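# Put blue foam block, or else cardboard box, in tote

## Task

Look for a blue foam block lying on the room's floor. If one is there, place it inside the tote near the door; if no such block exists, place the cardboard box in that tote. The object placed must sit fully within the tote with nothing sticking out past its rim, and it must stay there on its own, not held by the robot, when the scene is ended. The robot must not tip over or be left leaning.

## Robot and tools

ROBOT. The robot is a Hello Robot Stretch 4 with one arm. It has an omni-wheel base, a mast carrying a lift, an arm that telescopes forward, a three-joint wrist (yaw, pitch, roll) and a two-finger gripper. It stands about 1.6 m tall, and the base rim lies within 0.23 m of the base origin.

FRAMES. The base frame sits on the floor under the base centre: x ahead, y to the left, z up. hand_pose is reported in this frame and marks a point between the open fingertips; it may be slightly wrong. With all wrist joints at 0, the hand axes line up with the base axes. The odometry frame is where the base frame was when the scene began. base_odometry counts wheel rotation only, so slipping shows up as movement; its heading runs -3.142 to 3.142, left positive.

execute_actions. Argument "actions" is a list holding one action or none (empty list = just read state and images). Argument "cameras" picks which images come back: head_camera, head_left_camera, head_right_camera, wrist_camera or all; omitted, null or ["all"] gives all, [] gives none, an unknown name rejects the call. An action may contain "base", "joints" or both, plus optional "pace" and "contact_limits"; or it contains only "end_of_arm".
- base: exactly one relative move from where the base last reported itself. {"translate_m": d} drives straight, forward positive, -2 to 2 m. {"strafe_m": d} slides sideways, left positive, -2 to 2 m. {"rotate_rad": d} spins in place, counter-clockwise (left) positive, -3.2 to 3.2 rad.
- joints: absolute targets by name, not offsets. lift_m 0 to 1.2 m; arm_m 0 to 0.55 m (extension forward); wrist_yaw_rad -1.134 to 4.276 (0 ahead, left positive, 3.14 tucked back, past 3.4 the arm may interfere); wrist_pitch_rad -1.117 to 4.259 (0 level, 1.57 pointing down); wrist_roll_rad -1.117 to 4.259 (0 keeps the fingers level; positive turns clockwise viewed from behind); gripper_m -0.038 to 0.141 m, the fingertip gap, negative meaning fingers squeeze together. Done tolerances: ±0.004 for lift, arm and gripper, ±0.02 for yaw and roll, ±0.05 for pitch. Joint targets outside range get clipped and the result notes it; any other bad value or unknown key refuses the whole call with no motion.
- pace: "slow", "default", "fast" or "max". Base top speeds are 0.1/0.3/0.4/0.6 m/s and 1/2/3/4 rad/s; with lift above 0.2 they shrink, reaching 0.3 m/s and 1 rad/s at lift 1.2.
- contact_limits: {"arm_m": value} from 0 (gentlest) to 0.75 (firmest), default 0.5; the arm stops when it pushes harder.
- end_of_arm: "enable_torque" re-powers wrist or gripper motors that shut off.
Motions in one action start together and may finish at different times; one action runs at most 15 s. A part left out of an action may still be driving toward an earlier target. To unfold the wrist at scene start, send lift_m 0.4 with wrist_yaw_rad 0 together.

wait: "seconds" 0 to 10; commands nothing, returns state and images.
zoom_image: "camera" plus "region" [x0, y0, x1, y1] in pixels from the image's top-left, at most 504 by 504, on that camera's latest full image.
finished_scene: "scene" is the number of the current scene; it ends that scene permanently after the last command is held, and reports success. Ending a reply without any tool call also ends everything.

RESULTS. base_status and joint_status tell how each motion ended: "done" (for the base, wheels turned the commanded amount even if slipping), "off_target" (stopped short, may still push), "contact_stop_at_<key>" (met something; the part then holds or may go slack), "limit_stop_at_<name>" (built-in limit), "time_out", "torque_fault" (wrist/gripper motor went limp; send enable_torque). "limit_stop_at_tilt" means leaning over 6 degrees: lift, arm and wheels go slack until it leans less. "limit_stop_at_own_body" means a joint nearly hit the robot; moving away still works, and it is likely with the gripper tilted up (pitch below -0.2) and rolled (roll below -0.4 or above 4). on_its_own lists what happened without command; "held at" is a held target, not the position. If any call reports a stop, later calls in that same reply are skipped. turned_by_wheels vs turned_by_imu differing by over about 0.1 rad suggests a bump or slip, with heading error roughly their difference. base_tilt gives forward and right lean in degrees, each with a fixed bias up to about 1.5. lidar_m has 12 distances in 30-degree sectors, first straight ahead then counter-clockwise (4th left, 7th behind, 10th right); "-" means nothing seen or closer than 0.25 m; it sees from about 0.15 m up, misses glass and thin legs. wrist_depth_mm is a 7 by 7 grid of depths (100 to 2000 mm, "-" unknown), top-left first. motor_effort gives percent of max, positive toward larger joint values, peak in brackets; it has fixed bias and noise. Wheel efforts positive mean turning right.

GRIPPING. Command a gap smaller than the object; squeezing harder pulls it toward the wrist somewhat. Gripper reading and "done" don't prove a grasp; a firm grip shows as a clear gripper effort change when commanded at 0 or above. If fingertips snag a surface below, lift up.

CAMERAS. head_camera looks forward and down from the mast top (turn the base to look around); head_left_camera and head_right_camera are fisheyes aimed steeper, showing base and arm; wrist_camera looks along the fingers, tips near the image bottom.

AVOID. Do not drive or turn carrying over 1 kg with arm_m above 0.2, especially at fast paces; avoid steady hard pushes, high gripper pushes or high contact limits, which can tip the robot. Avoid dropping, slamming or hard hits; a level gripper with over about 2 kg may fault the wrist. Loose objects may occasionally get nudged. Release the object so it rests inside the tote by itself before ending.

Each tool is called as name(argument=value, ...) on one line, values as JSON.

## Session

execute_actions(actions=[])

Scene clock: 0.00 s.
base_odometry: x=+0.000 y=+0.000 heading=+0.000 (m, m, rad; odometry frame)
turned_by_wheels: +0.000 (rad since the last result)
turned_by_imu: +0.000 (rad since the last result)
base_tilt: forward=+0.0 right=-0.4 (deg)
lidar_m: 0.99 1.52 1.64 1.05 0.83 0.82 0.92 1.11 1.80 1.14 0.90 0.89
base_status: not commanded
joint_positions: lift_m=+0.167 arm_m=-0.001 wrist_yaw_rad=+3.083 wrist_pitch_rad=-0.008 wrist_roll_rad=+0.008 gripper_m=+0.057
joint_status: not commanded
motor_effort: lift_m=+18 arm_m=-1 wrist_yaw_rad=+1 wrist_pitch_rad=-7 wrist_roll_rad=+1 gripper_m=-3 wheel_0=+0 wheel_1=-1 wheel_2=+1 (%)
hand_pose: x=-0.1130 y=+0.1040 z=+0.3473 quat_wxyz=(+0.029, +0.004, +0.004, +1.000) (m; base frame)
wrist_depth_mm: 145 147 1281 1078 931 798 715 / - 145 1255 1060 904 798 715 / - 135 229 1078 904 809 715 / 109 143 244 1060 917 798 707 / 141 1430 1255 1060 917 798 715 / 1499 1499 1229 1060 854 788 707 / 1008 1025 878 946 831 759 707
pictures: head_camera, head_left_camera, head_right_camera, wrist_camera
Images, in order (width x height): head_camera 420x560, head_left_camera 420x672, head_right_camera 420x672, wrist_camera 616x392.

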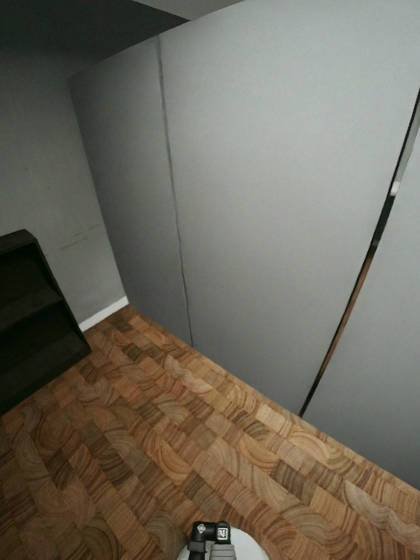

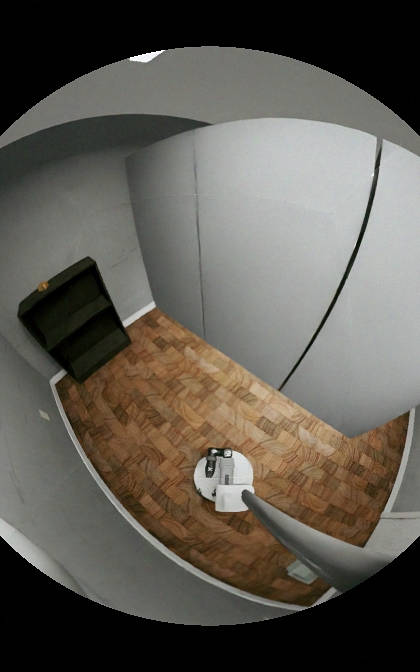

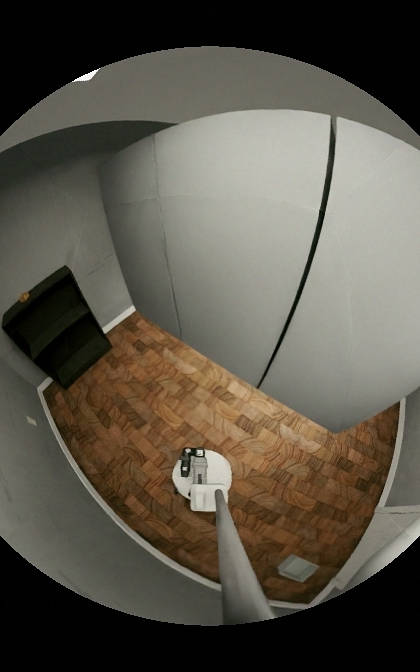

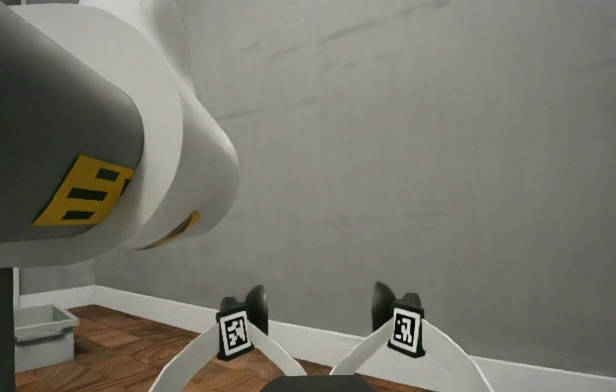

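execute_actions(actions=[{"base":{"rotate_rad":-0.78},"pace":"fast"}], cameras=[])

execute_actions(actions=[{"base":{"translate_m":0.52},"pace":"max"}], cameras=["head_right_camera"])

Scene clock: 2.27 s.
base_odometry: x=+0.000 y=+0.000 heading=-0.780 (m, m, rad; odometry frame)
turned_by_wheels: -0.780 (rad since the last result)
turned_by_imu: -0.768 (rad since the last result)
base_tilt: forward=+0.0 right=-0.3 (deg)
lidar_m: 0.88 0.92 1.16 1.63 1.32 0.89 0.83 0.84 1.08 1.11 1.82 0.97
base_status: done
joint_positions: lift_m=+0.167 arm_m=-0.001 wrist_yaw_rad=+3.083 wrist_pitch_rad=-0.008 wrist_roll_rad=+0.008 gripper_m=+0.057
joint_status: not commanded
motor_effort: lift_m=+18(18) arm_m=+0(0) wrist_yaw_rad=+2(2) wrist_pitch_rad=-7(7) wrist_roll_rad=+1(2) gripper_m=-6(3) wheel_0=+2(6) wheel_1=+2(9) wheel_2=+2(11) (%)
hand_pose: x=-0.1130 y=+0.1040 z=+0.3473 quat_wxyz=(+0.029, +0.004, +0.004, +1.000) (m; base frame)
wrist_depth_mm: 146 147 960 976 1025 1060 1118 / - 145 931 976 1008 1060 1098 / - 135 229 976 1008 1042 1078 / 109 143 243 960 1008 1042 1078 / 141 866 931 946 991 1008 1060 / 854 891 904 931 960 1025 1025 / 854 878 891 917 866 946 976
pictures: none
No camera images: the call's "cameras" was empty. Leave "cameras" out to get every camera's image.

Scene clock: 4.60 s.
base_odometry: x=+0.370 y=-0.366 heading=-0.779 (m, m, rad; odometry frame)
turned_by_wheels: +0.000 (rad since the last result)
turned_by_imu: -0.001 (rad since the last result)
base_tilt: forward=+0.0 right=-0.4 (deg)
lidar_m: 0.37 0.37 0.49 1.09 1.72 1.44 1.35 1.38 1.38 1.74 0.62 0.41
base_status: done
joint_positions: lift_m=+0.167 arm_m=-0.001 wrist_yaw_rad=+3.083 wrist_pitch_rad=-0.008 wrist_roll_rad=+0.008 gripper_m=+0.057
joint_status: not commanded
motor_effort: lift_m=+18(18) arm_m=-1(0) wrist_yaw_rad=+0(2) wrist_pitch_rad=-8(7) wrist_roll_rad=+2(1) gripper_m=-4(5) wheel_0=+0(10) wheel_1=+2(10) wheel_2=+2(18) (%)
hand_pose: x=-0.1130 y=+0.1040 z=+0.3473 quat_wxyz=(+0.029, +0.004, +0.004, +1.000) (m; base frame)
wrist_depth_mm: 146 147 1464 1499 1576 1576 1618 / - 145 1464 1464 1537 1661 1618 / - 135 229 1464 1499 1576 1576 / 109 143 244 1464 1537 1537 1618 / 141 1336 1397 1464 1499 1576 1618 / 1336 1336 1366 1464 1308 1499 1430 / 1078 1025 878 946 866 960 976
pictures: head_right_camera
Images, in order (width x height): head_right_camera 420x672.

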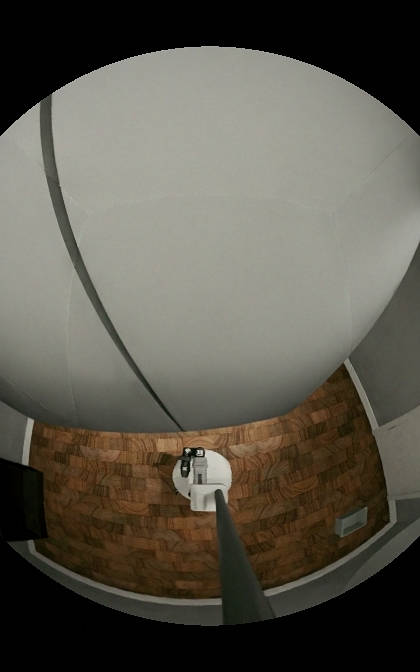

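execute_actions(actions=[{"base":{"rotate_rad":0.12},"pace":"fast"}], cameras=[])

execute_actions(actions=[{"base":{"strafe_m":-1.25},"pace":"max"}], cameras=["head_right_camera","head_camera"])

Scene clock: 5.57 s.
base_odometry: x=+0.370 y=-0.366 heading=-0.659 (m, m, rad; odometry frame)
turned_by_wheels: +0.120 (rad since the last result)
turned_by_imu: +0.117 (rad since the last result)
base_tilt: forward=+0.2 right=-0.5 (deg)
lidar_m: 0.37 0.40 0.56 1.59 1.77 1.40 1.33 1.41 1.37 1.74 0.53 0.39
base_status: done
joint_positions: lift_m=+0.167 arm_m=-0.001 wrist_yaw_rad=+3.083 wrist_pitch_rad=-0.008 wrist_roll_rad=+0.008 gripper_m=+0.057
joint_status: not commanded
motor_effort: lift_m=+18(18) arm_m=-1(0) wrist_yaw_rad=+1(1) wrist_pitch_rad=-6(7) wrist_roll_rad=+2(1) gripper_m=-4(3) wheel_0=-1(8) wheel_1=-2(9) wheel_2=-1(11) (%)
hand_pose: x=-0.1130 y=+0.1040 z=+0.3473 quat_wxyz=(+0.029, +0.004, +0.004, +1.000) (m; base frame)
wrist_depth_mm: 145 147 1430 1464 1499 1499 1537 / - 145 1499 1464 1464 1499 1499 / - 135 228 1464 1464 1464 1430 / 109 143 244 1464 1430 1464 1464 / 141 1397 1430 1430 1430 1464 1464 / 1430 1397 1366 1397 1308 1464 1430 / 1060 1025 891 946 866 946 960
pictures: none
No camera images: the call's "cameras" was empty. Leave "cameras" out to get every camera's image.

Scene clock: 8.97 s.
base_odometry: x=-0.396 y=-1.353 heading=-0.660 (m, m, rad; odometry frame)
turned_by_wheels: +0.000 (rad since the last result)
turned_by_imu: -0.006 (rad since the last result)
base_tilt: forward=+0.2 right=-0.4 (deg)
lidar_m: 2.06 0.62 0.57 1.48 1.93 0.89 0.83 0.70 0.50 0.50 0.53 0.74
base_status: done
joint_positions: lift_m=+0.167 arm_m=-0.001 wrist_yaw_rad=+3.083 wrist_pitch_rad=-0.008 wrist_roll_rad=+0.008 gripper_m=+0.057
joint_status: not commanded
motor_effort: lift_m=+18(18) arm_m=+0(0) wrist_yaw_rad=+0(3) wrist_pitch_rad=-8(6) wrist_roll_rad=+1(1) gripper_m=-4(4) wheel_0=-3(14) wheel_1=+1(15) wheel_2=+0(4) (%)
hand_pose: x=-0.1130 y=+0.1040 z=+0.3473 quat_wxyz=(+0.029, +0.004, +0.004, +1.000) (m; base frame)
wrist_depth_mm: 146 147 1499 1464 1499 1576 1537 / - 145 1464 1537 1464 1576 1537 / - 135 229 1464 1499 1499 1499 / 109 143 244 1464 1464 1464 1464 / 141 1060 1430 1464 1430 1499 1499 / 866 1336 1366 1397 1308 1397 1430 / 842 1025 891 878 866 946 976
pictures: head_camera, head_right_camera
Images, in order (width x height): head_camera 420x560, head_right_camera 420x672.

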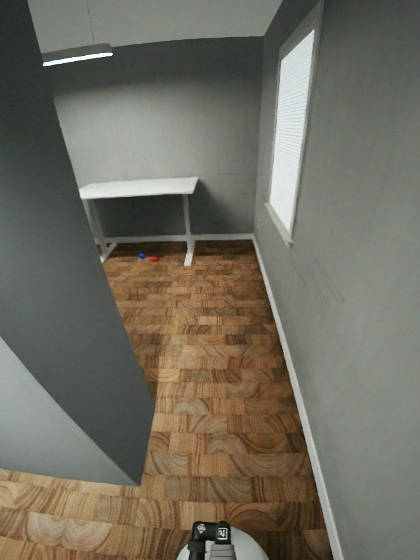

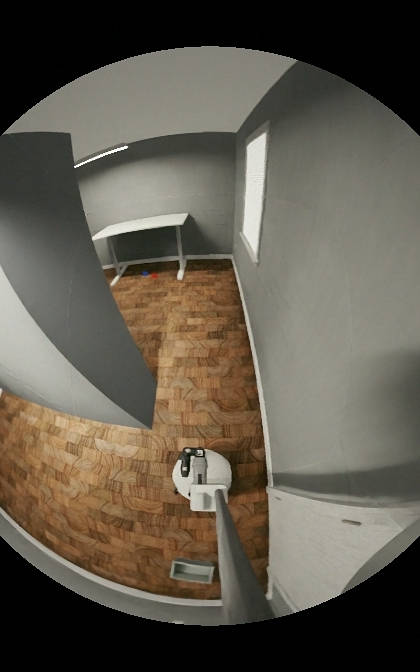

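execute_actions(actions=[{"base":{"translate_m":1.55},"pace":"max"}], cameras=["head_camera"])

execute_actions(actions=[{"base":{"strafe_m":0.7},"joints":{"lift_m":0.3,"wrist_yaw_rad":0,"wrist_pitch_rad":0.6,"gripper_m":0.14},"pace":"max"}])

Scene clock: 20.37 s.
base_odometry: x=+0.829 y=-2.303 heading=-0.659 (m, m, rad; odometry frame)
turned_by_wheels: +0.000 (rad since the last result)
turned_by_imu: -0.003 (rad since the last result)
base_tilt: forward=+0.2 right=-0.4 (deg)
lidar_m: 1.10 1.09 1.54 2.45 1.02 0.84 1.94 0.75 0.54 0.49 0.52 0.71
base_status: done
joint_positions: lift_m=+0.167 arm_m=-0.001 wrist_yaw_rad=+3.083 wrist_pitch_rad=-0.008 wrist_roll_rad=+0.008 gripper_m=+0.057
joint_status: not commanded
motor_effort: lift_m=+18(18) arm_m=+0(0) wrist_yaw_rad=+1(1) wrist_pitch_rad=-5(6) wrist_roll_rad=+1(0) gripper_m=-5(3) wheel_0=+1(8) wheel_1=+2(11) wheel_2=+1(16) (%)
hand_pose: x=-0.1130 y=+0.1040 z=+0.3473 quat_wxyz=(+0.029, +0.004, +0.004, +1.000) (m; base frame)
wrist_depth_mm: 145 147 - - 1182 1098 1160 / - 145 - - 1255 1308 1308 / - 135 229 - 1255 1308 1281 / 109 143 246 - 1255 1308 1281 / 141 1138 - - - 1308 1281 / 917 1336 1537 1661 931 1098 1160 / 891 1042 878 931 866 820 831
pictures: head_camera
Images, in order (width x height): head_camera 420x560.

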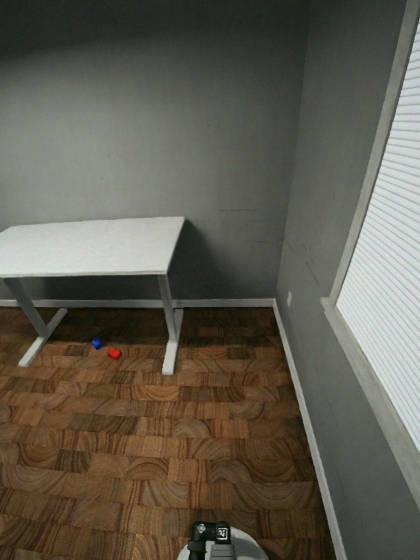

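Scene clock: 22.93 s.
base_odometry: x=+1.258 y=-1.750 heading=-0.660 (m, m, rad; odometry frame)
turned_by_wheels: +0.000 (rad since the last result)
turned_by_imu: +0.001 (rad since the last result)
base_tilt: forward=+0.0 right=-0.5 (deg)
lidar_m: 1.04 1.08 1.81 1.76 1.01 0.74 0.71 0.74 1.27 1.19 1.24 1.10
base_status: done
joint_positions: lift_m=+0.300 arm_m=-0.001 wrist_yaw_rad=+0.001 wrist_pitch_rad=+0.602 wrist_roll_rad=+0.008 gripper_m=+0.140
joint_status: all done
motor_effort: lift_m=+19(22) arm_m=+0(0) wrist_yaw_rad=-1(7) wrist_pitch_rad=-5(6) wrist_roll_rad=+1(1) gripper_m=-2(5) wheel_0=+0(15) wheel_1=-4(15) wheel_2=+0(1) (%)
hand_pose: x=+0.4078 y=-0.0873 z=+0.3148 quat_wxyz=(+0.955, +0.004, +0.296, -0.001) (m; base frame)
wrist_depth_mm: 1430 1430 1464 1464 1464 1430 1464 / 1576 1576 1537 1537 1537 1499 1499 / 1255 1205 1205 1182 1138 1138 1118 / 960 960 931 917 891 878 866 / 768 759 750 750 723 715 707 / 634 621 627 621 615 214 591 / 559 530 521 156 508 508 517
pictures: head_camera, head_left_camera, head_right_camera, wrist_camera
Images, in order (width x height): head_camera 420x560, head_left_camera 420x672, head_right_camera 420x672, wrist_camera 616x392.

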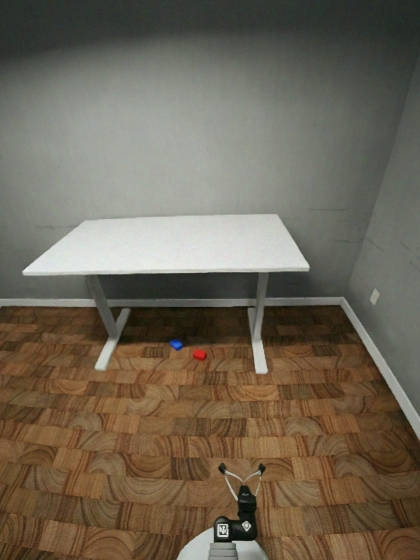

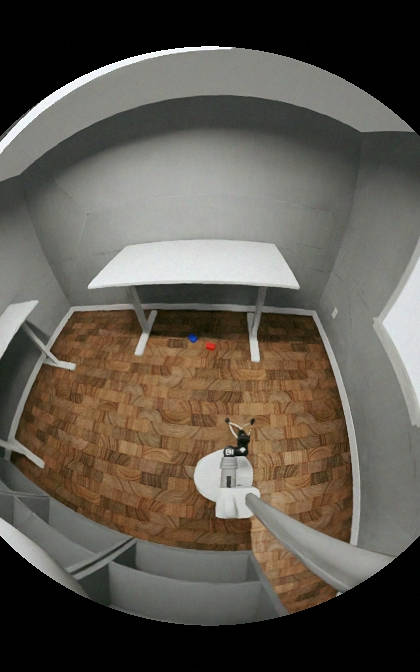

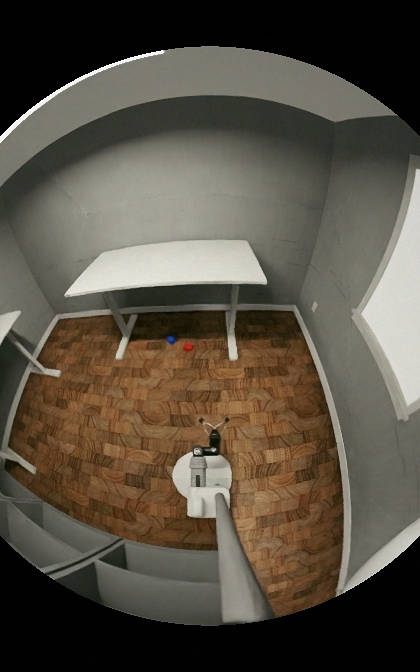

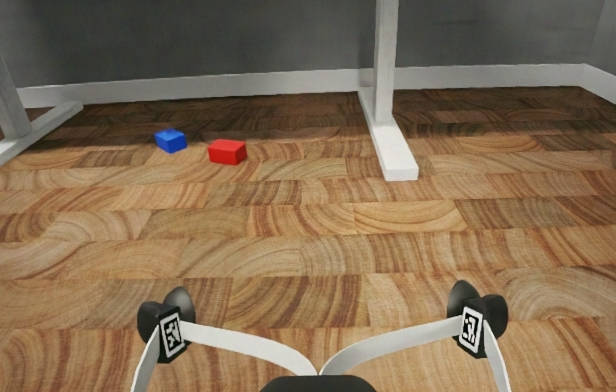

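execute_actions(actions=[{"base":{"strafe_m":0.46},"joints":{"lift_m":0.28,"wrist_pitch_rad":1.57},"pace":"max"}], cameras=[])

execute_actions(actions=[{"base":{"translate_m":0.7},"joints":{"arm_m":0.3},"pace":"max"}], cameras=["wrist_camera","head_left_camera"])

Scene clock: 25.33 s.
base_odometry: x=+1.540 y=-1.386 heading=-0.660 (m, m, rad; odometry frame)
turned_by_wheels: +0.000 (rad since the last result)
turned_by_imu: +0.001 (rad since the last result)
base_tilt: forward=+0.2 right=-0.3 (deg)
lidar_m: 1.06 1.12 1.35 1.29 1.00 0.72 0.70 0.75 1.77 1.66 1.73 1.09
base_status: done
joint_positions: lift_m=+0.280 arm_m=-0.001 wrist_yaw_rad=+0.000 wrist_pitch_rad=+1.335 wrist_roll_rad=+0.008 gripper_m=+0.140
joint_status: wrist_pitch_rad limit_stop_at_own_body (moved +0.733 of +0.968); the others done
on_its_own: wrist_pitch_rad is held at +1.335, not at your +1.570, since a limit_stop_at_own_body; lift_m is slack since a limit_stop_at_own_body; arm_m is slack since a limit_stop_at_own_body
motor_effort: lift_m=+17(17) arm_m=+0(1) wrist_yaw_rad=-1(0) wrist_pitch_rad=-2(6) wrist_roll_rad=+0(1) gripper_m=+0(0) wheel_0=+2(10) wheel_1=-2(15) wheel_2=-1(1) (%)
hand_pose: x=+0.2372 y=-0.0874 z=+0.1778 quat_wxyz=(+0.785, +0.003, +0.619, -0.003) (m; base frame)
wrist_depth_mm: 504 504 492 488 484 473 473 / 484 477 473 462 462 449 449 / 462 452 449 442 439 433 430 / 439 430 427 424 421 418 410 / 418 415 413 404 404 399 399 / 402 399 394 392 392 213 384 / 387 224 209 156 370 368 370
pictures: none
No camera images: the call's "cameras" was empty. Leave "cameras" out to get every camera's image.

not run: a stop came earlier in this reply.

execute_actions(actions=[{"base":{"translate_m":0.7},"joints":{"arm_m":0.3,"lift_m":0.28},"pace":"max"}], cameras=[])

execute_actions(actions=[{"joints":{"wrist_pitch_rad":1.57}}], cameras=["wrist_camera","head_left_camera"])

Scene clock: 28.27 s.
base_odometry: x=+2.093 y=-1.815 heading=-0.659 (m, m, rad; odometry frame)
turned_by_wheels: +0.000 (rad since the last result)
turned_by_imu: -0.002 (rad since the last result)
base_tilt: forward=+0.1 right=-0.3 (deg)
lidar_m: 0.35 0.39 0.52 1.28 1.35 1.46 1.41 1.49 1.73 1.66 0.51 0.38
base_status: done
joint_positions: lift_m=+0.280 arm_m=+0.299 wrist_yaw_rad=+0.000 wrist_pitch_rad=+1.335 wrist_roll_rad=+0.008 gripper_m=+0.140
joint_status: all done
on_its_own: wrist_pitch_rad is held at +1.335, not at your +1.570, since a limit_stop_at_own_body
motor_effort: lift_m=+16(18) arm_m=+6(6) wrist_yaw_rad=+1(1) wrist_pitch_rad=-1(2) wrist_roll_rad=+1(1) gripper_m=+1(1) wheel_0=+0(8) wheel_1=+2(9) wheel_2=+2(16) (%)
hand_pose: x=+0.5372 y=-0.0874 z=+0.1778 quat_wxyz=(+0.785, +0.003, +0.619, -0.003) (m; base frame)
wrist_depth_mm: 504 492 488 480 480 473 469 / 477 477 466 462 455 452 449 / 455 452 445 442 442 430 427 / 439 430 427 382 413 415 413 / 415 415 413 407 404 399 394 / 402 394 392 392 387 215 343 / 387 379 375 156 370 366 366
pictures: none
No camera images: the call's "cameras" was empty. Leave "cameras" out to get every camera's image.

Scene clock: 28.93 s.
base_odometry: x=+2.093 y=-1.815 heading=-0.659 (m, m, rad; odometry frame)
turned_by_wheels: +0.000 (rad since the last result)
turned_by_imu: +0.000 (rad since the last result)
base_tilt: forward=+0.2 right=-0.3 (deg)
lidar_m: 0.35 0.37 0.53 1.28 1.36 1.45 1.39 1.48 1.74 1.66 0.51 0.37
base_status: not commanded
joint_positions: lift_m=+0.280 arm_m=+0.299 wrist_yaw_rad=+0.000 wrist_pitch_rad=+1.569 wrist_roll_rad=+0.008 gripper_m=+0.140
joint_status: all done
motor_effort: lift_m=+16(16) arm_m=+6(6) wrist_yaw_rad=+0(0) wrist_pitch_rad=+0(3) wrist_roll_rad=+1(1) gripper_m=-1(1) wheel_0=+1(0) wheel_1=+2(2) wheel_2=+2(2) (%)
hand_pose: x=+0.4703 y=-0.0874 z=+0.1699 quat_wxyz=(+0.708, +0.003, +0.707, -0.003) (m; base frame)
wrist_depth_mm: 413 410 404 399 397 394 387 / 407 407 402 351 397 392 389 / 404 402 402 394 392 392 384 / 402 399 397 392 392 387 342 / 399 399 394 389 392 384 379 / 399 397 392 389 387 214 379 / 399 394 389 156 379 382 377
pictures: head_left_camera, wrist_camera
Images, in order (width x height): head_left_camera 420x672, wrist_camera 616x392.

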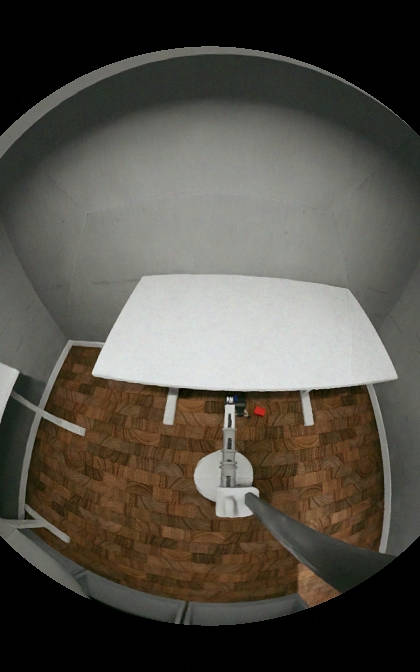

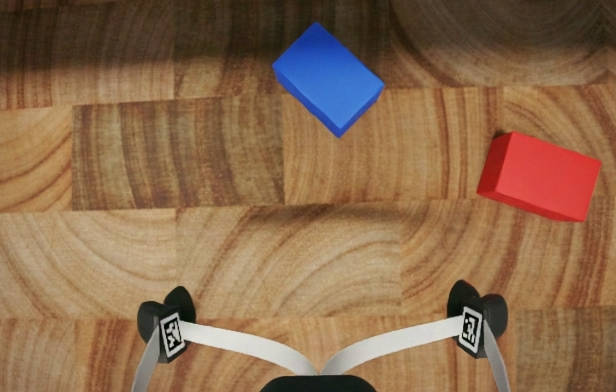

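execute_actions(actions=[{"joints":{"arm_m":0.47,"wrist_roll_rad":-0.84,"lift_m":0.22},"pace":"fast"}], cameras=["wrist_camera"])

Scene clock: 30.47 s.
base_odometry: x=+2.093 y=-1.815 heading=-0.659 (m, m, rad; odometry frame)
turned_by_wheels: +0.000 (rad since the last result)
turned_by_imu: +0.000 (rad since the last result)
base_tilt: forward=+0.2 right=-0.4 (deg)
lidar_m: 0.35 0.37 0.52 1.28 1.34 1.44 1.40 1.49 1.73 1.65 0.53 0.38
base_status: not commanded
joint_positions: lift_m=+0.220 arm_m=+0.469 wrist_yaw_rad=+0.000 wrist_pitch_rad=+1.570 wrist_roll_rad=-0.839 gripper_m=+0.140
joint_status: all done
motor_effort: lift_m=+15(14) arm_m=+6(8) wrist_yaw_rad=+1(1) wrist_pitch_rad=+0(1) wrist_roll_rad=-1(3) gripper_m=-1(1) wheel_0=+1(0) wheel_1=+2(2) wheel_2=+2(2) (%)
hand_pose: x=+0.6401 y=-0.0874 z=+0.1099 quat_wxyz=(+0.646, -0.288, +0.645, +0.288) (m; base frame)
wrist_depth_mm: 353 349 345 340 336 332 329 / 349 347 342 340 336 330 327 / 349 343 340 338 332 330 327 / 345 343 338 334 330 325 325 / 342 340 336 332 327 325 322 / 340 338 334 330 283 214 320 / 340 336 330 156 324 319 317
pictures: wrist_camera
Images, in order (width x height): wrist_camera 616x392.

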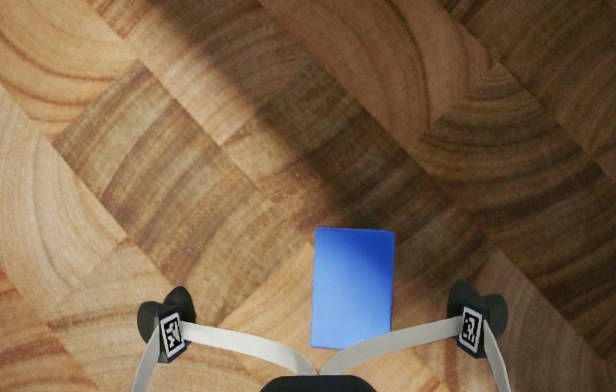

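execute_actions(actions=[{"base":{"strafe_m":-0.025},"joints":{"arm_m":0.486,"lift_m":0.143}}], cameras=["wrist_camera"])

execute_actions(actions=[{"joints":{"gripper_m":0.02}}], cameras=["wrist_camera"])

execute_actions(actions=[{"joints":{"lift_m":0.2}}], cameras=["wrist_camera"])

Scene clock: 32.13 s.
base_odometry: x=+2.078 y=-1.835 heading=-0.659 (m, m, rad; odometry frame)
turned_by_wheels: +0.000 (rad since the last result)
turned_by_imu: -0.001 (rad since the last result)
base_tilt: forward=+0.0 right=-0.3 (deg)
lidar_m: 0.35 0.38 0.52 1.30 1.39 1.44 1.41 1.49 1.71 1.63 0.51 0.37
base_status: done
joint_positions: lift_m=+0.143 arm_m=+0.485 wrist_yaw_rad=+0.000 wrist_pitch_rad=+1.570 wrist_roll_rad=-0.840 gripper_m=+0.140
joint_status: all done
motor_effort: lift_m=+14(14) arm_m=+6(6) wrist_yaw_rad=+0(0) wrist_pitch_rad=+0(0) wrist_roll_rad=-1(1) gripper_m=-4(3) wheel_0=-2(10) wheel_1=-1(11) wheel_2=+0(2) (%)
hand_pose: x=+0.6561 y=-0.0874 z=+0.0330 quat_wxyz=(+0.646, -0.288, +0.645, +0.288) (m; base frame)
wrist_depth_mm: 273 270 266 264 260 257 255 / 271 267 264 260 257 254 253 / 270 266 263 259 257 253 252 / 267 264 259 257 255 253 251 / 264 262 259 212 253 250 248 / 262 259 257 211 252 214 247 / 262 259 255 156 248 247 245
pictures: wrist_camera
Images, in order (width x height): wrist_camera 616x392.

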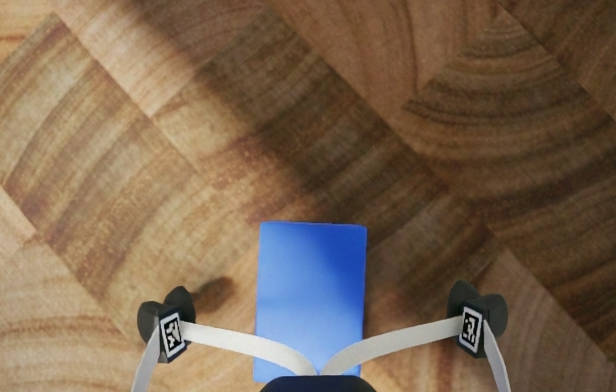

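Scene clock: 34.30 s.
base_odometry: x=+2.078 y=-1.835 heading=-0.659 (m, m, rad; odometry frame)
turned_by_wheels: +0.000 (rad since the last result)
turned_by_imu: -0.001 (rad since the last result)
base_tilt: forward=+0.1 right=-0.4 (deg)
lidar_m: 0.35 0.38 0.51 1.31 1.38 1.46 1.41 1.48 1.70 1.64 0.50 0.38
base_status: not commanded
joint_positions: lift_m=+0.143 arm_m=+0.485 wrist_yaw_rad=+0.000 wrist_pitch_rad=+1.570 wrist_roll_rad=-0.840 gripper_m=+0.020
joint_status: all done
motor_effort: lift_m=+14(14) arm_m=+6(6) wrist_yaw_rad=-1(2) wrist_pitch_rad=+0(0) wrist_roll_rad=-1(1) gripper_m=-19(20) wheel_0=-2(2) wheel_1=-1(1) wheel_2=+0(0) (%)
hand_pose: x=+0.6561 y=-0.0874 z=+0.0330 quat_wxyz=(+0.646, -0.288, +0.645, +0.288) (m; base frame)
wrist_depth_mm: 272 268 266 263 259 257 254 / 271 267 264 262 256 256 252 / 270 264 263 258 255 253 252 / 265 264 260 256 255 252 250 / 264 262 258 200 252 250 249 / 263 259 257 198 197 247 247 / 262 258 254 197 196 246 245
pictures: wrist_camera
Images, in order (width x height): wrist_camera 616x392.

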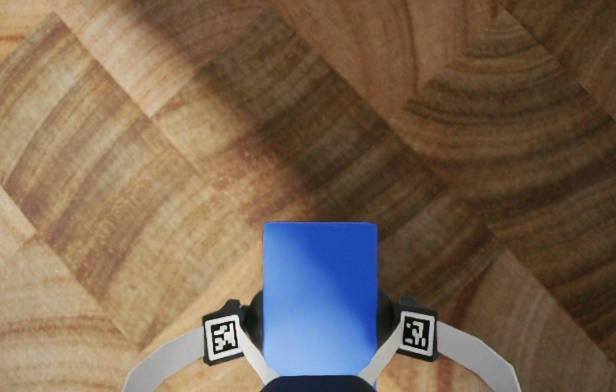

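Scene clock: 35.47 s.
base_odometry: x=+2.078 y=-1.835 heading=-0.659 (m, m, rad; odometry frame)
turned_by_wheels: +0.000 (rad since the last result)
turned_by_imu: +0.000 (rad since the last result)
base_tilt: forward=+0.1 right=-0.3 (deg)
lidar_m: 0.35 0.38 0.53 1.31 1.39 1.46 1.41 1.48 1.69 1.64 0.52 0.38
base_status: not commanded
joint_positions: lift_m=+0.200 arm_m=+0.485 wrist_yaw_rad=+0.000 wrist_pitch_rad=+1.570 wrist_roll_rad=-0.840 gripper_m=+0.020
joint_status: all done
motor_effort: lift_m=+21(21) arm_m=+6(6) wrist_yaw_rad=+1(0) wrist_pitch_rad=+0(1) wrist_roll_rad=+0(1) gripper_m=-19(23) wheel_0=-2(2) wheel_1=-1(1) wheel_2=+0(0) (%)
hand_pose: x=+0.6561 y=-0.0874 z=+0.0895 quat_wxyz=(+0.646, -0.288, +0.645, +0.288) (m; base frame)
wrist_depth_mm: 329 327 324 320 317 312 310 / 329 325 322 319 314 310 309 / 327 324 320 317 314 307 307 / 325 324 319 314 309 306 304 / 322 319 315 200 307 307 303 / 320 317 314 199 198 303 300 / 319 314 309 197 196 298 298
pictures: wrist_camera
Images, in order (width x height): wrist_camera 616x392.

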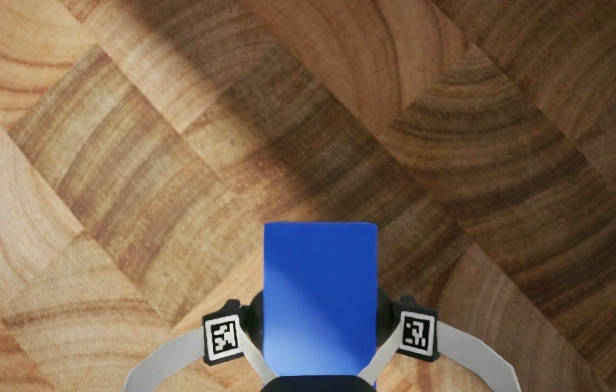

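execute_actions(actions=[{"base":{"translate_m":-0.5},"joints":{"arm_m":0.15},"pace":"max"}], cameras=[])

execute_actions(actions=[{"base":{"rotate_rad":3.17},"joints":{"wrist_roll_rad":1.57},"pace":"fast"}], cameras=[])

execute_actions(actions=[{"base":{"strafe_m":1.14},"pace":"max"}], cameras=["head_camera","wrist_camera"])

Scene clock: 38.20 s.
base_odometry: x=+1.682 y=-1.528 heading=-0.660 (m, m, rad; odometry frame)
turned_by_wheels: +0.000 (rad since the last result)
turned_by_imu: +0.000 (rad since the last result)
base_tilt: forward=+0.2 right=-0.5 (deg)
lidar_m: 0.85 0.90 1.38 1.30 1.28 0.94 0.91 0.96 1.74 1.62 1.24 0.90
base_status: done
joint_positions: lift_m=+0.200 arm_m=+0.151 wrist_yaw_rad=+0.000 wrist_pitch_rad=+1.570 wrist_roll_rad=-0.840 gripper_m=+0.020
joint_status: all done
motor_effort: lift_m=+20(21) arm_m=-6(7) wrist_yaw_rad=+0(1) wrist_pitch_rad=-2(1) wrist_roll_rad=+0(0) gripper_m=-21(20) wheel_0=+1(6) wheel_1=+0(10) wheel_2=-3(15) (%)
hand_pose: x=+0.3220 y=-0.0874 z=+0.0895 quat_wxyz=(+0.646, -0.288, +0.646, +0.288) (m; base frame)
wrist_depth_mm: 332 329 327 322 320 314 312 / 329 325 324 320 315 312 309 / 329 325 320 315 314 310 309 / 327 320 317 315 310 307 306 / 324 320 315 200 309 307 304 / 221 319 314 199 197 304 301 / 182 211 277 198 196 300 301
pictures: none
No camera images: the call's "cameras" was empty. Leave "cameras" out to get every camera's image.

Scene clock: 40.53 s.
base_odometry: x=+1.682 y=-1.528 heading=+2.510 (m, m, rad; odometry frame)
turned_by_wheels: +3.170 (rad since the last result)
turned_by_imu: +3.119 (rad since the last result)
base_tilt: forward=-0.2 right=-0.6 (deg)
lidar_m: 0.90 0.95 1.72 1.63 1.20 0.90 0.85 0.93 1.38 1.32 1.25 0.94
base_status: done
joint_positions: lift_m=+0.200 arm_m=+0.151 wrist_yaw_rad=+0.000 wrist_pitch_rad=+1.569 wrist_roll_rad=+1.569 gripper_m=+0.020
joint_status: all done
motor_effort: lift_m=+20(20) arm_m=-6(6) wrist_yaw_rad=-2(1) wrist_pitch_rad=+2(1) wrist_roll_rad=+2(8) gripper_m=-21(20) wheel_0=+1(10) wheel_1=-2(10) wheel_2=+0(10) (%)
hand_pose: x=+0.3224 y=-0.0874 z=+0.0895 quat_wxyz=(+0.501, +0.500, +0.500, -0.499) (m; base frame)
wrist_depth_mm: 329 327 327 324 319 320 317 / 325 324 322 322 319 315 317 / 322 320 319 317 314 314 315 / 322 319 319 317 314 312 310 / 319 317 315 200 310 310 252 / 315 315 312 198 198 276 229 / 314 310 309 196 196 236 194
pictures: none
No camera images: the call's "cameras" was empty. Leave "cameras" out to get every camera's image.

Scene clock: 43.83 s.
base_odometry: x=+1.010 y=-2.449 heading=+2.510 (m, m, rad; odometry frame)
turned_by_wheels: +0.000 (rad since the last result)
turned_by_imu: +0.002 (rad since the last result)
base_tilt: forward=+0.3 right=-0.6 (deg)
lidar_m: 1.82 0.73 0.50 0.46 0.51 0.73 0.96 0.86 1.26 2.47 1.31 1.03
base_status: done
joint_positions: lift_m=+0.200 arm_m=+0.151 wrist_yaw_rad=+0.000 wrist_pitch_rad=+1.570 wrist_roll_rad=+1.569 gripper_m=+0.020
joint_status: not commanded
motor_effort: lift_m=+19(20) arm_m=-6(6) wrist_yaw_rad=-1(0) wrist_pitch_rad=+0(1) wrist_roll_rad=+2(2) gripper_m=-20(21) wheel_0=+2(16) wheel_1=-3(17) wheel_2=+0(0) (%)
hand_pose: x=+0.3223 y=-0.0874 z=+0.0896 quat_wxyz=(+0.501, +0.500, +0.500, -0.499) (m; base frame)
wrist_depth_mm: 330 327 324 322 320 319 319 / 327 324 320 322 319 319 315 / 322 322 319 317 317 314 312 / 320 317 317 317 314 314 312 / 317 317 317 200 309 310 252 / 317 315 314 199 198 277 228 / 314 312 309 197 196 238 194
pictures: head_camera, wrist_camera
Images, in order (width x height): head_camera 420x560, wrist_camera 616x392.

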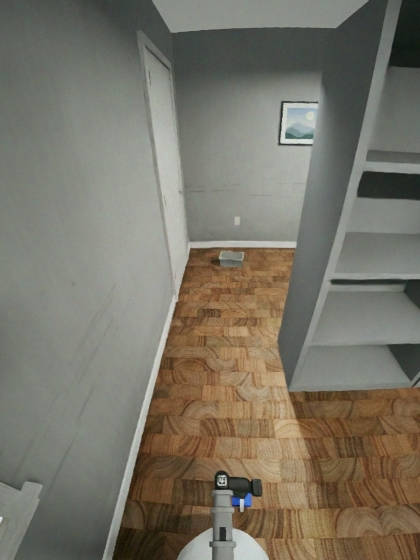

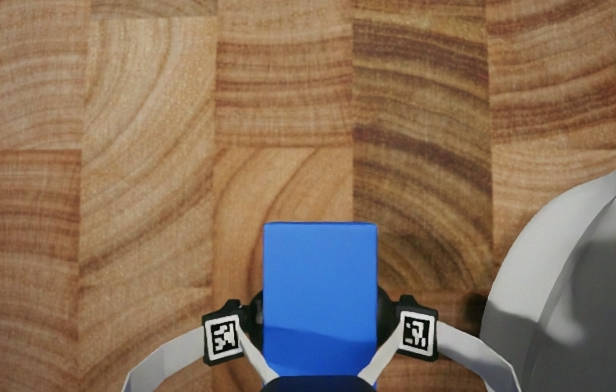

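execute_actions(actions=[{"base":{"translate_m":2.0},"joints":{"lift_m":0.36,"wrist_roll_rad":0,"arm_m":0.3},"pace":"max"}], cameras=["head_camera","wrist_camera"])

Scene clock: 48.80 s.
base_odometry: x=-0.605 y=-1.268 heading=+2.510 (m, m, rad; odometry frame)
turned_by_wheels: +0.000 (rad since the last result)
turned_by_imu: -0.004 (rad since the last result)
base_tilt: forward=+0.1 right=-0.6 (deg)
lidar_m: 0.64 0.60 0.44 0.42 0.47 0.67 1.89 0.78 0.87 2.66 1.55 0.60
base_status: done
joint_positions: lift_m=+0.360 arm_m=+0.299 wrist_yaw_rad=+0.000 wrist_pitch_rad=+1.570 wrist_roll_rad=+0.001 gripper_m=+0.020
joint_status: all done
motor_effort: lift_m=+19(23) arm_m=+6(7) wrist_yaw_rad=+0(0) wrist_pitch_rad=-1(0) wrist_roll_rad=+0(5) gripper_m=-22(21) wheel_0=+0(9) wheel_1=+1(11) wheel_2=+1(18) (%)
hand_pose: x=+0.4701 y=-0.0874 z=+0.2496 quat_wxyz=(+0.707, +0.000, +0.707, +0.000) (m; base frame)
wrist_depth_mm: 500 492 484 477 473 449 469 / 492 484 484 473 466 466 462 / 488 484 480 473 469 397 466 / 488 480 477 477 473 466 462 / 484 477 473 200 462 462 462 / 477 473 473 198 197 459 459 / 477 473 462 196 196 452 449
pictures: head_camera, wrist_camera
Images, in order (width x height): head_camera 420x560, wrist_camera 616x392.

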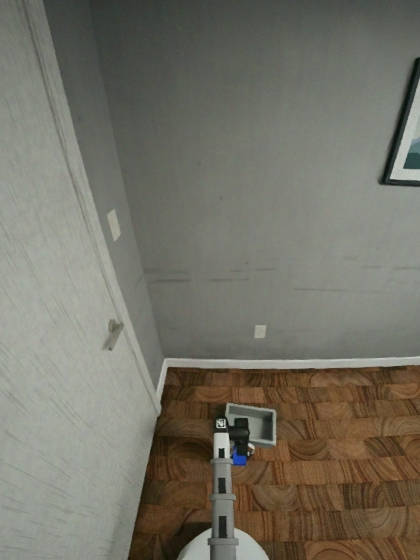

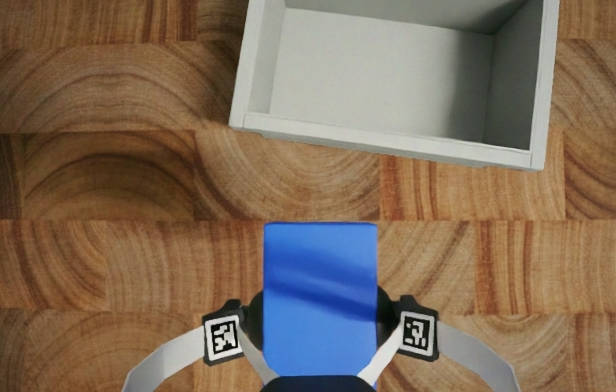

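execute_actions(actions=[{"base":{"strafe_m":-0.08},"joints":{"wrist_roll_rad":0.13,"arm_m":0.51},"pace":"fast"}], cameras=["wrist_camera"])

execute_actions(actions=[{"joints":{"lift_m":0.2}}], cameras=["wrist_camera"])

Scene clock: 50.50 s.
base_odometry: x=-0.558 y=-1.204 heading=+2.510 (m, m, rad; odometry frame)
turned_by_wheels: +0.000 (rad since the last result)
turned_by_imu: -0.001 (rad since the last result)
base_tilt: forward=+0.0 right=-0.5 (deg)
lidar_m: 1.13 0.71 0.53 0.50 0.55 0.80 2.40 0.72 0.87 2.64 1.56 0.62
base_status: done
joint_positions: lift_m=+0.360 arm_m=+0.509 wrist_yaw_rad=+0.000 wrist_pitch_rad=+1.570 wrist_roll_rad=+0.130 gripper_m=+0.020
joint_status: all done
motor_effort: lift_m=+19(19) arm_m=+6(6) wrist_yaw_rad=+0(0) wrist_pitch_rad=+1(1) wrist_roll_rad=+2(7) gripper_m=-20(20) wheel_0=-2(10) wheel_1=+2(11) wheel_2=+0(0) (%)
hand_pose: x=+0.6801 y=-0.0874 z=+0.2496 quat_wxyz=(+0.706, +0.046, +0.705, -0.046) (m; base frame)
wrist_depth_mm: 492 492 484 480 477 473 473 / 488 488 484 480 473 469 469 / 488 480 484 477 469 469 466 / 484 480 436 469 462 410 462 / 484 477 469 200 462 410 459 / 477 477 357 198 198 402 455 / 477 469 349 197 196 342 452
pictures: wrist_camera
Images, in order (width x height): wrist_camera 616x392.

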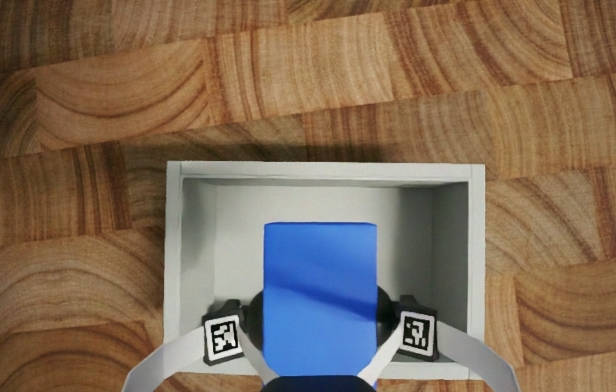

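Scene clock: 52.23 s.
base_odometry: x=-0.558 y=-1.204 heading=+2.510 (m, m, rad; odometry frame)
turned_by_wheels: +0.000 (rad since the last result)
turned_by_imu: +0.000 (rad since the last result)
base_tilt: forward=+0.3 right=-0.4 (deg)
lidar_m: 1.14 0.72 0.53 0.50 0.56 0.79 2.41 0.74 0.86 2.65 1.54 0.62
base_status: not commanded
joint_positions: lift_m=+0.200 arm_m=+0.509 wrist_yaw_rad=+0.000 wrist_pitch_rad=+1.570 wrist_roll_rad=+0.130 gripper_m=+0.020
joint_status: all done
motor_effort: lift_m=+15(17) arm_m=+6(6) wrist_yaw_rad=-1(1) wrist_pitch_rad=+0(0) wrist_roll_rad=+3(2) gripper_m=-22(22) wheel_0=-2(2) wheel_1=+2(2) wheel_2=+0(0) (%)
hand_pose: x=+0.6801 y=-0.0874 z=+0.0899 quat_wxyz=(+0.706, +0.046, +0.705, -0.046) (m; base frame)
wrist_depth_mm: 327 325 320 319 317 317 312 / 327 322 320 319 315 314 310 / 322 200 198 196 194 193 191 / 264 262 314 310 309 293 224 / 262 263 312 199 306 304 223 / 260 262 309 198 198 301 221 / 260 229 289 197 196 245 218
pictures: wrist_camera
Images, in order (width x height): wrist_camera 616x392.

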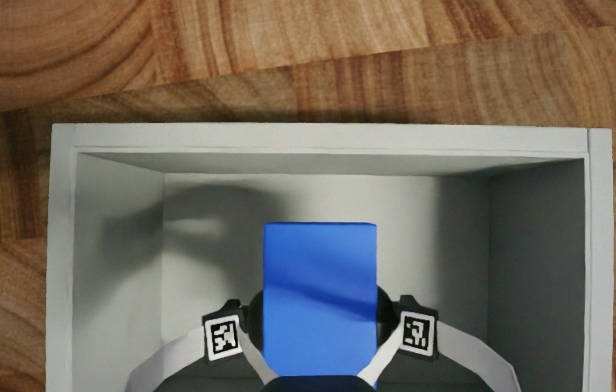

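execute_actions(actions=[{"joints":{"lift_m":0.15}}], cameras=[])

execute_actions(actions=[{"joints":{"gripper_m":0.1}}], cameras=["wrist_camera"])

execute_actions(actions=[{"joints":{"lift_m":0.3},"pace":"fast"}], cameras=["wrist_camera"])

Scene clock: 53.57 s.
base_odometry: x=-0.558 y=-1.204 heading=+2.510 (m, m, rad; odometry frame)
turned_by_wheels: +0.000 (rad since the last result)
turned_by_imu: +0.000 (rad since the last result)
base_tilt: forward=-0.1 right=-0.4 (deg)
lidar_m: 1.14 0.71 0.54 0.50 0.57 0.78 2.41 0.71 0.87 2.66 1.55 0.60
base_status: not commanded
joint_positions: lift_m=+0.150 arm_m=+0.509 wrist_yaw_rad=+0.000 wrist_pitch_rad=+1.570 wrist_roll_rad=+0.130 gripper_m=+0.020
joint_status: all done
motor_effort: lift_m=+15(16) arm_m=+6(6) wrist_yaw_rad=+0(1) wrist_pitch_rad=+0(1) wrist_roll_rad=+2(2) gripper_m=-21(22) wheel_0=-2(2) wheel_1=+2(2) wheel_2=+0(0) (%)
hand_pose: x=+0.6801 y=-0.0874 z=+0.0400 quat_wxyz=(+0.706, +0.046, +0.705, -0.046) (m; base frame)
wrist_depth_mm: 274 273 271 270 266 264 263 / 273 271 270 267 264 263 260 / 161 162 160 158 155 150 160 / 179 262 264 262 258 257 224 / 180 263 262 200 257 256 223 / 180 262 259 198 198 253 220 / 179 229 257 196 196 247 219
pictures: none
No camera images: the call's "cameras" was empty. Leave "cameras" out to get every camera's image.

Scene clock: 55.20 s.
base_odometry: x=-0.558 y=-1.204 heading=+2.510 (m, m, rad; odometry frame)
turned_by_wheels: +0.000 (rad since the last result)
turned_by_imu: +0.000 (rad since the last result)
base_tilt: forward=+0.2 right=-0.5 (deg)
lidar_m: 1.13 0.72 0.53 0.50 0.55 0.80 2.42 0.74 0.88 2.67 1.56 0.60
base_status: not commanded
joint_positions: lift_m=+0.150 arm_m=+0.509 wrist_yaw_rad=+0.000 wrist_pitch_rad=+1.570 wrist_roll_rad=+0.130 gripper_m=+0.100
joint_status: all done
motor_effort: lift_m=+15(15) arm_m=+6(6) wrist_yaw_rad=+0(0) wrist_pitch_rad=+1(1) wrist_roll_rad=+3(2) gripper_m=-2(20) wheel_0=-2(2) wheel_1=+2(2) wheel_2=+0(0) (%)
hand_pose: x=+0.6801 y=-0.0874 z=+0.0400 quat_wxyz=(+0.706, +0.046, +0.705, -0.046) (m; base frame)
wrist_depth_mm: 276 273 272 267 267 265 263 / 274 272 270 267 264 263 262 / 161 161 160 158 154 150 160 / 180 262 263 263 258 257 224 / 180 263 262 215 258 255 223 / 179 260 259 214 214 253 221 / 179 244 257 157 253 252 218
pictures: wrist_camera
Images, in order (width x height): wrist_camera 616x392.

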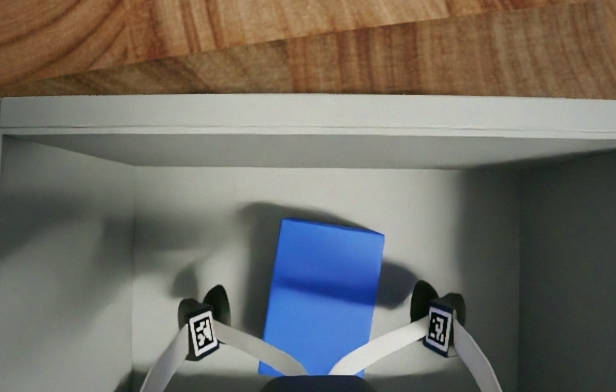

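Scene clock: 56.57 s.
base_odometry: x=-0.558 y=-1.204 heading=+2.510 (m, m, rad; odometry frame)
turned_by_wheels: +0.000 (rad since the last result)
turned_by_imu: +0.000 (rad since the last result)
base_tilt: forward=+0.1 right=-0.4 (deg)
lidar_m: 1.13 0.70 0.53 0.50 0.55 0.79 2.41 0.73 0.88 2.67 1.53 0.63
base_status: not commanded
joint_positions: lift_m=+0.300 arm_m=+0.509 wrist_yaw_rad=+0.000 wrist_pitch_rad=+1.570 wrist_roll_rad=+0.130 gripper_m=+0.100
joint_status: all done
motor_effort: lift_m=+20(22) arm_m=+6(6) wrist_yaw_rad=-1(1) wrist_pitch_rad=+2(0) wrist_roll_rad=+1(2) gripper_m=-2(2) wheel_0=-2(3) wheel_1=+2(2) wheel_2=+0(0) (%)
hand_pose: x=+0.6801 y=-0.0874 z=+0.1895 quat_wxyz=(+0.706, +0.046, +0.705, -0.046) (m; base frame)
wrist_depth_mm: 427 424 427 418 415 413 413 / 430 427 421 421 413 413 410 / 424 418 418 418 413 410 404 / 424 421 413 407 402 314 402 / 421 418 407 364 404 338 402 / 421 415 359 404 402 287 397 / 415 413 291 156 317 283 397
pictures: wrist_camera
Images, in order (width x height): wrist_camera 616x392.

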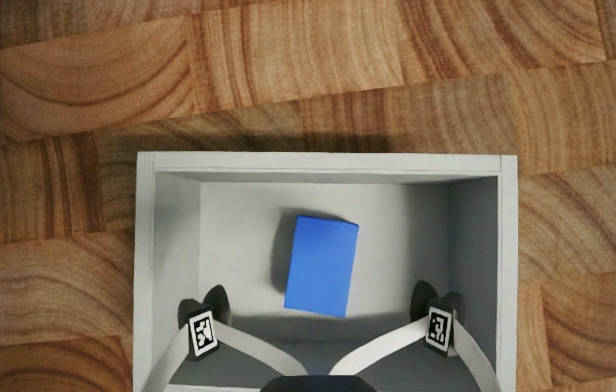

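finished_scene(scene=2)

The scene is finished: the task was done.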